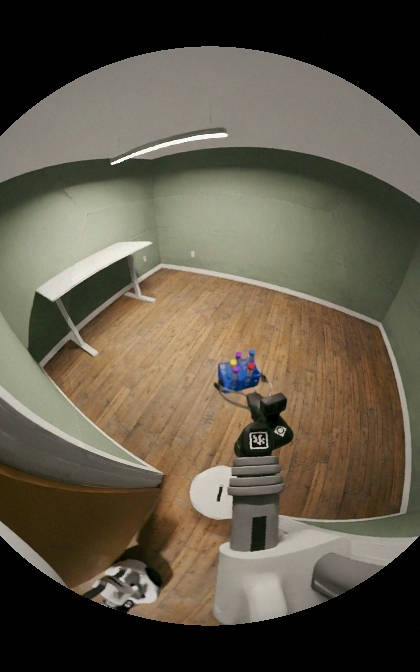

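Request:
{"name": "execute_actions", "arguments": {"actions": [{"r2":{"base":{"rotate_rad":0.58},"pace":"slow"}}], "cameras": []}}

Request:
{"name": "execute_actions", "arguments": {"actions": [{"r2":{"base":{"translate_m":1.55},"joints":{"lift_m":1.02},"pace":"fast"},"r1":{"base":{"translate_m":0.45},"pace":"slow"}}], "cameras": ["r2_head_camera","r2_wrist_camera"]}}

Scene clock: 213.53 s.
r1.base_odometry: x=+0.619 y=+2.954 heading=+1.692 (m, m, rad; r1's odometry frame)
r1.turned_by_wheels: +0.000 (rad since the last result)
r1.turned_by_imu: -0.002 (rad since the last result)
r1.base_tilt: forward=+0.3 right=-0.3 (deg)
r1.lidar_m: 1.33 1.41 1.29 1.21 1.27 1.01 0.90 0.28 0.25 0.84 0.87 1.19
r1.base_status: not commanded
r1.joint_positions: lift_m=+0.197 arm_m=-0.002 wrist_yaw_rad=+3.188 wrist_pitch_rad=+0.000 wrist_roll_rad=-0.002 gripper_m=+0.057
r1.joint_status: not commanded
r1.motor_effort: lift_m=+18(18) arm_m=+0(0) wrist_yaw_rad=+1(2) wrist_pitch_rad=-5(5) wrist_roll_rad=-1(0) gripper_m=-4(2) wheel_0=+6(6) wheel_1=-7(7) wheel_2=+0(1) (%)
r1.hand_pose: x=-0.1238 y=+0.0740 z=+0.3753 quat_wxyz=(-0.023, +0.000, -0.001, +1.000) (m; r1's base frame)
r1.wrist_depth_mm: - - 132 - - - 976 / - - 132 - - - 991 / - 113 134 - - - 1008 / 139 136 274 - - - 1008 / 213 569 891 1281 1229 1921 1008 / 213 525 809 1008 200 1138 1008 / 212 492 820 - 904 842 878
r2.base_odometry: x=-1.813 y=-4.262 heading=-0.935 (m, m, rad; r2's odometry frame)
r2.turned_by_wheels: +0.580 (rad since the last result)
r2.turned_by_imu: +0.578 (rad since the last result)
r2.base_tilt: forward=+0.0 right=-0.3 (deg)
r2.lidar_m: 0.40 0.44 0.42 0.49 0.91 1.69 0.49 0.45 2.12 2.70 3.06 3.12
r2.base_status: done
r2.joint_positions: lift_m=+0.960 arm_m=+0.006 wrist_yaw_rad=+0.300 wrist_pitch_rad=+0.453 wrist_roll_rad=-0.003 gripper_m=+0.075
r2.joint_status: not commanded
r2.motor_effort: lift_m=+21(21) arm_m=-6(5) wrist_yaw_rad=-1(1) wrist_pitch_rad=-8(8) wrist_roll_rad=-1(0) gripper_m=-20(20) wheel_0=-2(6) wheel_1=-1(6) wheel_2=-1(5) (%)
r2.hand_pose: x=+0.4504 y=-0.0069 z=+1.0117 quat_wxyz=(+0.963, -0.035, +0.222, +0.146) (m; r2's base frame)
r2.wrist_depth_mm: 759 1921 - - - - - / 715 1618 - - - - - / 676 1464 - - - - - / 634 1336 - 227 225 - - / 597 1160 204 196 190 1921 1863 / 574 750 198 211 204 183 1499 / 554 976 1255 - 214 1336 1308
r3.base_odometry: x=+1.253 y=-5.637 heading=-1.441 (m, m, rad; r3's odometry frame)
r3.turned_by_wheels: +0.000 (rad since the last result)
r3.turned_by_imu: +0.001 (rad since the last result)
r3.base_tilt: forward=-0.7 right=+0.0 (deg)
r3.lidar_m: 1.68 1.75 2.27 2.14 2.05 1.47 1.45 1.52 2.02 1.91 2.02 1.73
r3.base_status: not commanded
r3.joint_positions: lift_m=+0.137 arm_m=-0.002 wrist_yaw_rad=+3.101 wrist_pitch_rad=+0.015 wrist_roll_rad=+0.002 gripper_m=+0.057
r3.joint_status: not commanded
r3.motor_effort: lift_m=+20(19) arm_m=+0(0) wrist_yaw_rad=+1(1) wrist_pitch_rad=-5(5) wrist_roll_rad=-3(3) gripper_m=-4(3) wheel_0=-1(1) wheel_1=-1(1) wheel_2=+2(2) (%)
r3.hand_pose: x=-0.1157 y=+0.0990 z=+0.3106 quat_wxyz=(+0.020, -0.008, +0.001, +1.000) (m; r3's base frame)
r3.wrist_depth_mm: - 141 1499 1576 1537 1576 1576 / - 121 175 1576 1537 1537 1576 / - 122 170 1537 1576 1576 1537 / 116 141 243 1537 1576 1537 1499 / 1537 1537 1576 1499 1576 1576 1576 / 1060 1205 198 1205 194 1205 1205 / 759 788 809 113 809 741 820
pictures: none
No camera images: the call's "cameras" was empty. Leave "cameras" out to get every camera's image.

Scene clock: 219.33 s.
r1.base_odometry: x=+0.565 y=+3.400 heading=+1.692 (m, m, rad; r1's odometry frame)
r1.turned_by_wheels: +0.000 (rad since the last result)
r1.turned_by_imu: -0.005 (rad since the last result)
r1.base_tilt: forward=+0.3 right=-0.2 (deg)
r1.lidar_m: 0.91 0.96 1.19 1.23 1.28 0.79 0.93 1.23 0.87 0.82 0.86 0.89
r1.base_status: done
r1.joint_positions: lift_m=+0.197 arm_m=-0.002 wrist_yaw_rad=+3.188 wrist_pitch_rad=+0.000 wrist_roll_rad=-0.002 gripper_m=+0.057
r1.joint_status: not commanded
r1.motor_effort: lift_m=+18(17) arm_m=+0(0) wrist_yaw_rad=+0(0) wrist_pitch_rad=-5(6) wrist_roll_rad=+0(1) gripper_m=-3(3) wheel_0=+2(5) wheel_1=+3(5) wheel_2=-3(12) (%)
r1.hand_pose: x=-0.1238 y=+0.0740 z=+0.3753 quat_wxyz=(-0.023, +0.000, -0.001, +1.000) (m; r1's base frame)
r1.wrist_depth_mm: - - 131 1205 960 1430 1430 / - - 132 1160 976 1430 1430 / - 113 134 1138 991 1430 1464 / 139 136 273 1205 976 1464 1430 / 213 1537 1537 1229 931 1464 1464 / 213 1160 991 1118 200 1138 1205 / 212 778 866 - 904 831 878
r2.base_odometry: x=-0.893 y=-5.509 heading=-0.935 (m, m, rad; r2's odometry frame)
r2.turned_by_wheels: +0.000 (rad since the last result)
r2.turned_by_imu: +0.001 (rad since the last result)
r2.base_tilt: forward=+0.0 right=-0.2 (deg)
r2.lidar_m: 0.40 0.59 0.62 1.05 0.97 0.99 1.24 2.81 3.39 2.29 2.14 0.93
r2.base_status: done
r2.joint_positions: lift_m=+1.020 arm_m=+0.006 wrist_yaw_rad=+0.300 wrist_pitch_rad=+0.453 wrist_roll_rad=-0.003 gripper_m=+0.075
r2.joint_status: all done
r2.motor_effort: lift_m=+21(17) arm_m=-5(5) wrist_yaw_rad=-2(1) wrist_pitch_rad=-8(7) wrist_roll_rad=-1(1) gripper_m=-18(15) wheel_0=-1(5) wheel_1=+0(6) wheel_2=+2(11) (%)
r2.hand_pose: x=+0.4504 y=-0.0069 z=+1.0717 quat_wxyz=(+0.963, -0.035, +0.222, +0.146) (m; r2's base frame)
r2.wrist_depth_mm: 976 1008 1060 1160 1229 1336 1464 / 1025 1060 1182 1229 1308 1464 1499 / 866 866 866 715 788 854 831 / 597 597 554 228 224 621 1863 / 459 477 205 196 189 1756 1921 / 1281 1308 200 214 204 182 1537 / 1255 1366 1336 - 213 1397 1336
r3.base_odometry: x=+1.253 y=-5.637 heading=-1.441 (m, m, rad; r3's odometry frame)
r3.turned_by_wheels: +0.000 (rad since the last result)
r3.turned_by_imu: +0.001 (rad since the last result)
r3.base_tilt: forward=-0.7 right=+0.0 (deg)
r3.lidar_m: 1.68 1.75 2.28 2.16 2.00 1.48 1.43 1.51 2.00 1.91 2.02 1.74
r3.base_status: not commanded
r3.joint_positions: lift_m=+0.137 arm_m=-0.002 wrist_yaw_rad=+3.101 wrist_pitch_rad=+0.015 wrist_roll_rad=+0.002 gripper_m=+0.057
r3.joint_status: not commanded
r3.motor_effort: lift_m=+19(19) arm_m=+0(0) wrist_yaw_rad=+1(1) wrist_pitch_rad=-6(5) wrist_roll_rad=-2(3) gripper_m=-2(3) wheel_0=-1(1) wheel_1=-1(1) wheel_2=+2(2) (%)
r3.hand_pose: x=-0.1157 y=+0.0990 z=+0.3106 quat_wxyz=(+0.020, -0.008, +0.001, +1.000) (m; r3's base frame)
r3.wrist_depth_mm: - 141 1499 1499 1537 1576 1576 / - 121 175 1537 1537 1537 1576 / - 122 170 1537 1576 1537 1537 / 116 141 243 1576 1618 1618 1537 / 1537 1576 1499 1576 1537 1537 1537 / 1060 1205 198 1205 193 1205 1182 / 768 809 809 112 809 759 809
pictures: r2_head_camera, r2_wrist_camera
Images, in order (width x height): r2_head_camera 420x560, r2_wrist_camera 616x392.

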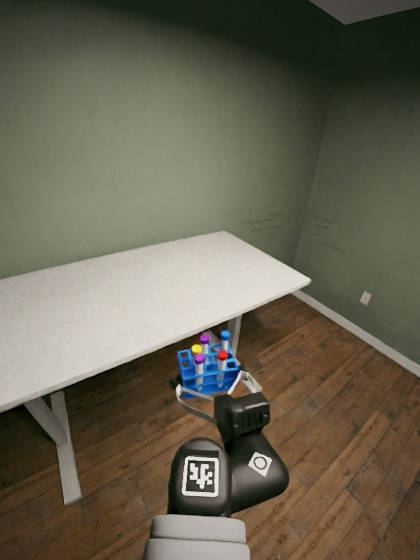

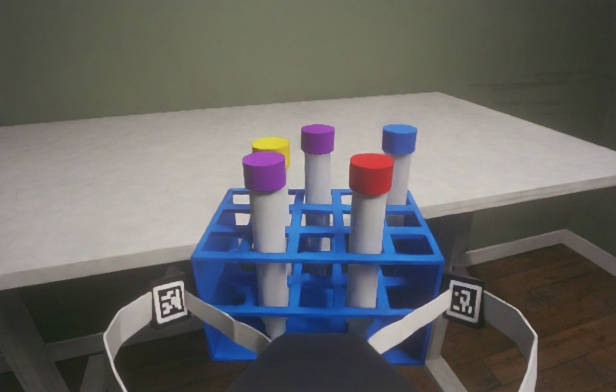

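Request:
{"name": "execute_actions", "arguments": {"actions": [], "cameras": ["r2_head_camera","r2_wrist_camera","r1_head_camera"]}}

Scene clock: 228.30 s.
r1.base_odometry: x=+0.565 y=+3.400 heading=+1.692 (m, m, rad; r1's odometry frame)
r1.turned_by_wheels: +0.000 (rad since the last result)
r1.turned_by_imu: -0.003 (rad since the last result)
r1.base_tilt: forward=+0.3 right=-0.2 (deg)
r1.lidar_m: 0.93 0.95 1.21 1.23 1.28 1.40 1.35 1.22 0.87 0.82 0.85 0.89
r1.base_status: done
r1.joint_positions: lift_m=+0.197 arm_m=-0.002 wrist_yaw_rad=+3.188 wrist_pitch_rad=+0.000 wrist_roll_rad=-0.002 gripper_m=+0.057
r1.joint_status: not commanded
r1.motor_effort: lift_m=+18(17) arm_m=+0(0) wrist_yaw_rad=+2(0) wrist_pitch_rad=-9(6) wrist_roll_rad=-1(1) gripper_m=-1(3) wheel_0=+2(5) wheel_1=+3(5) wheel_2=-3(12) (%)
r1.hand_pose: x=-0.1238 y=+0.0740 z=+0.3753 quat_wxyz=(-0.023, +0.000, -0.001, +1.000) (m; r1's base frame)
r1.wrist_depth_mm: - - 131 1464 1397 1464 1397 / - - 132 1464 1464 1430 1430 / - 113 134 1464 1464 1464 1464 / 138 137 274 1464 1464 1464 1430 / 213 1537 1499 1499 1464 1499 1464 / 213 1138 991 1138 200 1229 1229 / 212 798 878 - 904 842 878
r2.base_odometry: x=-0.893 y=-5.509 heading=-0.935 (m, m, rad; r2's odometry frame)
r2.turned_by_wheels: +0.000 (rad since the last result)
r2.turned_by_imu: +0.002 (rad since the last result)
r2.base_tilt: forward=+0.0 right=-0.3 (deg)
r2.lidar_m: 0.39 0.60 0.63 1.05 0.97 0.99 1.26 2.80 3.40 2.31 2.14 0.95
r2.base_status: done
r2.joint_positions: lift_m=+1.020 arm_m=+0.006 wrist_yaw_rad=+0.300 wrist_pitch_rad=+0.453 wrist_roll_rad=-0.003 gripper_m=+0.075
r2.joint_status: all done
r2.motor_effort: lift_m=+21(17) arm_m=-5(5) wrist_yaw_rad=-2(1) wrist_pitch_rad=-7(7) wrist_roll_rad=+0(1) gripper_m=-16(15) wheel_0=-1(5) wheel_1=-1(6) wheel_2=+2(11) (%)
r2.hand_pose: x=+0.4504 y=-0.0069 z=+1.0717 quat_wxyz=(+0.963, -0.035, +0.222, +0.146) (m; r2's base frame)
r2.wrist_depth_mm: 960 1025 1042 1118 1255 1336 1464 / 1008 1098 1160 1255 1336 1464 1576 / 866 854 854 715 768 831 831 / 603 597 559 228 224 621 1863 / 455 480 204 195 189 1808 1983 / 1281 1308 201 215 204 183 1537 / 1281 1366 1336 - 214 1366 1366
r3.base_odometry: x=+1.253 y=-5.637 heading=-1.441 (m, m, rad; r3's odometry frame)
r3.turned_by_wheels: +0.000 (rad since the last result)
r3.turned_by_imu: +0.001 (rad since the last result)
r3.base_tilt: forward=-0.7 right=+0.1 (deg)
r3.lidar_m: 1.65 1.78 2.26 2.15 1.99 1.45 1.45 1.52 1.99 1.91 2.02 1.74
r3.base_status: not commanded
r3.joint_positions: lift_m=+0.137 arm_m=-0.002 wrist_yaw_rad=+3.101 wrist_pitch_rad=+0.015 wrist_roll_rad=+0.002 gripper_m=+0.057
r3.joint_status: not commanded
r3.motor_effort: lift_m=+19(19) arm_m=+0(0) wrist_yaw_rad=+1(1) wrist_pitch_rad=-5(5) wrist_roll_rad=-2(3) gripper_m=-1(3) wheel_0=-1(1) wheel_1=-1(1) wheel_2=+2(2) (%)
r3.hand_pose: x=-0.1157 y=+0.0990 z=+0.3106 quat_wxyz=(+0.020, -0.008, +0.001, +1.000) (m; r3's base frame)
r3.wrist_depth_mm: - 141 1537 1537 1576 1537 1499 / - 121 175 1576 1576 1576 1537 / - 122 170 1576 1537 1499 1576 / 116 141 242 1537 1537 1537 1537 / 1499 1537 1537 1576 1618 1537 1576 / 1078 1182 198 1205 193 1205 1182 / 759 788 809 112 809 750 820
pictures: r1_head_camera, r2_head_camera, r2_wrist_camera
Images, in order (width x height): r1_head_camera 420x560, r2_head_camera 420x560, r2_wrist_camera 616x392.

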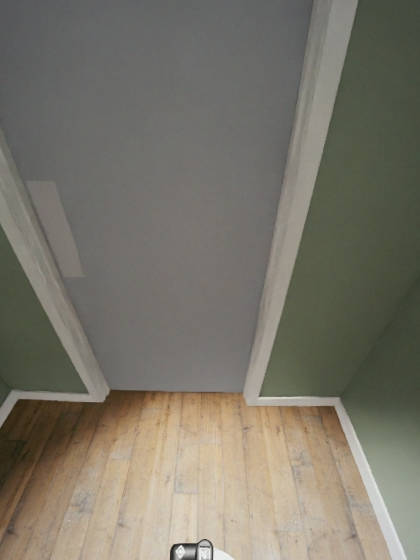

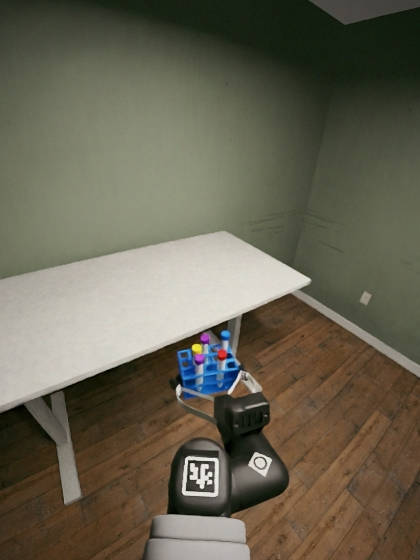

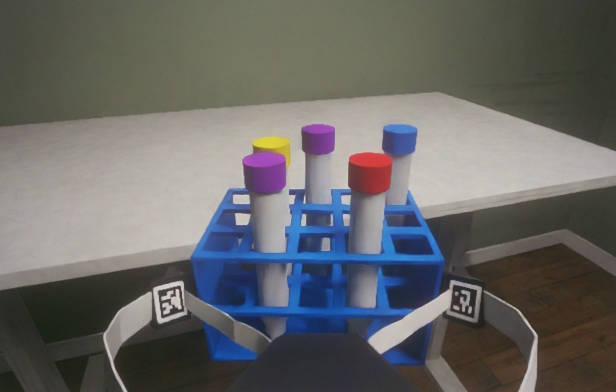

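Request:
{"name": "execute_actions", "arguments": {"actions": [{"r2":{"base":{"rotate_rad":0.45},"joints":{"arm_m":0.35,"lift_m":1.03}}}], "cameras": ["r2_head_camera","r2_wrist_camera"]}}

Scene clock: 234.73 s.
r1.base_odometry: x=+0.565 y=+3.400 heading=+1.692 (m, m, rad; r1's odometry frame)
r1.turned_by_wheels: +0.000 (rad since the last result)
r1.turned_by_imu: -0.002 (rad since the last result)
r1.base_tilt: forward=+0.3 right=-0.3 (deg)
r1.lidar_m: 0.91 0.97 1.19 1.24 1.28 1.41 1.34 1.23 0.85 0.82 0.87 0.89
r1.base_status: not commanded
r1.joint_positions: lift_m=+0.197 arm_m=-0.002 wrist_yaw_rad=+3.188 wrist_pitch_rad=+0.000 wrist_roll_rad=-0.002 gripper_m=+0.057
r1.joint_status: not commanded
r1.motor_effort: lift_m=+18(18) arm_m=+0(0) wrist_yaw_rad=+2(1) wrist_pitch_rad=-5(7) wrist_roll_rad=-2(2) gripper_m=-1(3) wheel_0=+2(2) wheel_1=+3(3) wheel_2=-3(3) (%)
r1.hand_pose: x=-0.1238 y=+0.0740 z=+0.3753 quat_wxyz=(-0.023, +0.000, -0.001, +1.000) (m; r1's base frame)
r1.wrist_depth_mm: - - 132 1464 1430 1430 1430 / - - 132 1430 1430 1430 1464 / - 113 134 1464 1499 1499 1430 / 139 137 274 1499 1464 1430 1464 / 215 1499 1537 1430 1464 1464 1464 / 213 1138 991 1138 200 1229 1229 / 213 788 866 - 891 842 891
r2.base_odometry: x=-0.893 y=-5.509 heading=-0.485 (m, m, rad; r2's odometry frame)
r2.turned_by_wheels: +0.450 (rad since the last result)
r2.turned_by_imu: +0.448 (rad since the last result)
r2.base_tilt: forward=+0.0 right=-0.2 (deg)
r2.lidar_m: 0.61 0.60 0.76 0.96 0.97 1.20 2.40 3.36 2.38 2.15 1.04 0.68
r2.base_status: done
r2.joint_positions: lift_m=+1.030 arm_m=+0.349 wrist_yaw_rad=+0.300 wrist_pitch_rad=+0.453 wrist_roll_rad=-0.003 gripper_m=+0.075
r2.joint_status: all done
r2.motor_effort: lift_m=+22(25) arm_m=+5(5) wrist_yaw_rad=-1(1) wrist_pitch_rad=-7(8) wrist_roll_rad=-1(1) gripper_m=-17(19) wheel_0=-3(9) wheel_1=-1(5) wheel_2=+1(6) (%)
r2.hand_pose: x=+0.7936 y=-0.0069 z=+1.0817 quat_wxyz=(+0.963, -0.035, +0.222, +0.146) (m; r2's base frame)
r2.wrist_depth_mm: 820 788 768 741 715 691 676 / 904 842 820 788 759 741 715 / 946 904 842 750 798 788 768 / 615 615 574 227 224 597 591 / 469 466 204 195 190 459 462 / 377 353 200 213 204 182 368 / 317 312 309 - 215 312 312
r3.base_odometry: x=+1.253 y=-5.637 heading=-1.441 (m, m, rad; r3's odometry frame)
r3.turned_by_wheels: +0.000 (rad since the last result)
r3.turned_by_imu: +0.000 (rad since the last result)
r3.base_tilt: forward=-0.7 right=+0.0 (deg)
r3.lidar_m: 1.68 1.76 2.27 2.10 2.02 1.45 1.42 1.51 1.98 1.89 2.00 1.73
r3.base_status: not commanded
r3.joint_positions: lift_m=+0.137 arm_m=-0.002 wrist_yaw_rad=+3.101 wrist_pitch_rad=+0.015 wrist_roll_rad=+0.002 gripper_m=+0.057
r3.joint_status: not commanded
r3.motor_effort: lift_m=+19(19) arm_m=+0(0) wrist_yaw_rad=+1(1) wrist_pitch_rad=-6(7) wrist_roll_rad=-2(1) gripper_m=-4(1) wheel_0=-1(1) wheel_1=-1(1) wheel_2=+2(2) (%)
r3.hand_pose: x=-0.1157 y=+0.0990 z=+0.3106 quat_wxyz=(+0.020, -0.008, +0.001, +1.000) (m; r3's base frame)
r3.wrist_depth_mm: - 141 1576 1537 1499 1576 1537 / - 121 175 1576 1576 1537 1537 / - 122 170 1537 1499 1537 1576 / 116 141 244 1576 1576 1537 1499 / 1537 1537 1537 1576 1537 1499 1499 / 1060 1205 199 1229 194 1182 1182 / 759 798 809 112 809 750 809
pictures: r2_head_camera, r2_wrist_camera
Images, in order (width x height): r2_head_camera 420x560, r2_wrist_camera 616x392.

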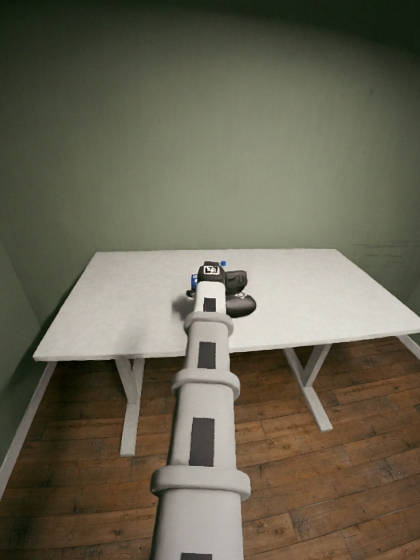

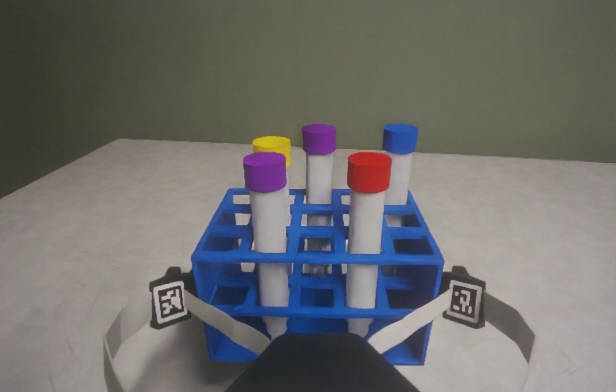

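Request:
{"name": "execute_actions", "arguments": {"actions": [{"r2":{"joints":{"lift_m":0.958}}}], "cameras": ["r2_wrist_camera"]}}

Scene clock: 238.97 s.
r1.base_odometry: x=+0.565 y=+3.400 heading=+1.692 (m, m, rad; r1's odometry frame)
r1.turned_by_wheels: +0.000 (rad since the last result)
r1.turned_by_imu: -0.002 (rad since the last result)
r1.base_tilt: forward=+0.2 right=-0.4 (deg)
r1.lidar_m: 0.91 0.97 1.21 1.23 1.28 1.41 1.34 1.22 0.87 0.82 0.85 0.88
r1.base_status: not commanded
r1.joint_positions: lift_m=+0.197 arm_m=-0.002 wrist_yaw_rad=+3.188 wrist_pitch_rad=+0.000 wrist_roll_rad=-0.002 gripper_m=+0.057
r1.joint_status: not commanded
r1.motor_effort: lift_m=+18(18) arm_m=+0(0) wrist_yaw_rad=+1(2) wrist_pitch_rad=-6(6) wrist_roll_rad=+0(1) gripper_m=-2(4) wheel_0=+2(2) wheel_1=+3(3) wheel_2=-3(3) (%)
r1.hand_pose: x=-0.1238 y=+0.0740 z=+0.3753 quat_wxyz=(-0.023, +0.000, -0.001, +1.000) (m; r1's base frame)
r1.wrist_depth_mm: - - 132 1464 1430 1397 1430 / - - 132 1499 1464 1430 1430 / - 113 134 1499 1499 1464 1464 / 139 136 273 1464 1464 1464 1464 / 213 1499 1499 1499 1537 1499 1430 / 213 1160 1008 1118 200 1229 1255 / 212 798 878 - 904 831 878
r2.base_odometry: x=-0.893 y=-5.509 heading=-0.485 (m, m, rad; r2's odometry frame)
r2.turned_by_wheels: +0.000 (rad since the last result)
r2.turned_by_imu: +0.001 (rad since the last result)
r2.base_tilt: forward=+0.0 right=-0.2 (deg)
r2.lidar_m: 0.61 0.62 0.76 0.95 0.98 1.21 2.39 3.36 2.39 2.13 1.04 0.67
r2.base_status: not commanded
r2.joint_positions: lift_m=+0.958 arm_m=+0.349 wrist_yaw_rad=+0.300 wrist_pitch_rad=+0.453 wrist_roll_rad=-0.003 gripper_m=+0.075
r2.joint_status: all done
r2.motor_effort: lift_m=+17(20) arm_m=+5(5) wrist_yaw_rad=-2(1) wrist_pitch_rad=-7(7) wrist_roll_rad=-1(1) gripper_m=-17(18) wheel_0=-3(3) wheel_1=-1(2) wheel_2=+1(1) (%)
r2.hand_pose: x=+0.7936 y=-0.0069 z=+1.0101 quat_wxyz=(+0.963, -0.035, +0.222, +0.146) (m; r2's base frame)
r2.wrist_depth_mm: 820 788 788 741 723 691 683 / 878 866 820 820 768 741 715 / 668 661 654 549 591 627 627 / 459 452 430 226 224 445 445 / 347 347 204 195 190 343 342 / 281 262 200 213 205 183 276 / 236 232 228 - 214 232 231
r3.base_odometry: x=+1.253 y=-5.637 heading=-1.441 (m, m, rad; r3's odometry frame)
r3.turned_by_wheels: +0.000 (rad since the last result)
r3.turned_by_imu: +0.000 (rad since the last result)
r3.base_tilt: forward=-0.7 right=+0.0 (deg)
r3.lidar_m: 1.65 1.76 2.27 2.15 2.05 1.47 1.44 1.53 1.99 1.90 2.00 1.74
r3.base_status: not commanded
r3.joint_positions: lift_m=+0.137 arm_m=-0.002 wrist_yaw_rad=+3.101 wrist_pitch_rad=+0.015 wrist_roll_rad=+0.002 gripper_m=+0.057
r3.joint_status: not commanded
r3.motor_effort: lift_m=+19(19) arm_m=+0(0) wrist_yaw_rad=+2(1) wrist_pitch_rad=-7(5) wrist_roll_rad=-2(4) gripper_m=-4(3) wheel_0=-1(1) wheel_1=-1(1) wheel_2=+2(2) (%)
r3.hand_pose: x=-0.1157 y=+0.0990 z=+0.3106 quat_wxyz=(+0.020, -0.008, +0.001, +1.000) (m; r3's base frame)
r3.wrist_depth_mm: - 141 1537 1537 1576 1576 1537 / - 121 176 1537 1576 1499 1537 / - 122 170 1537 1537 1499 1576 / 116 141 244 1537 1537 1576 1537 / 1576 1576 1537 1537 1537 1537 1537 / 1078 1205 199 1205 194 1205 1205 / 768 798 798 112 809 750 809
pictures: r2_wrist_camera
Images, in order (width x height): r2_wrist_camera 616x392.

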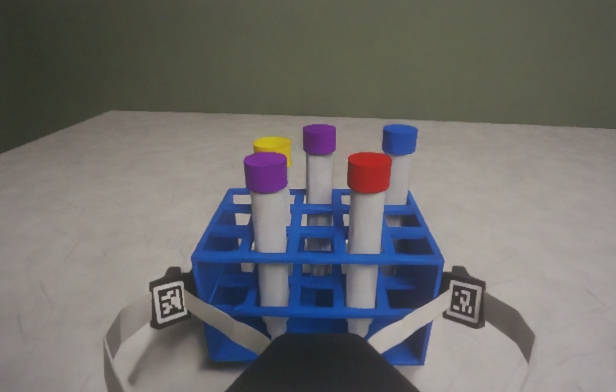

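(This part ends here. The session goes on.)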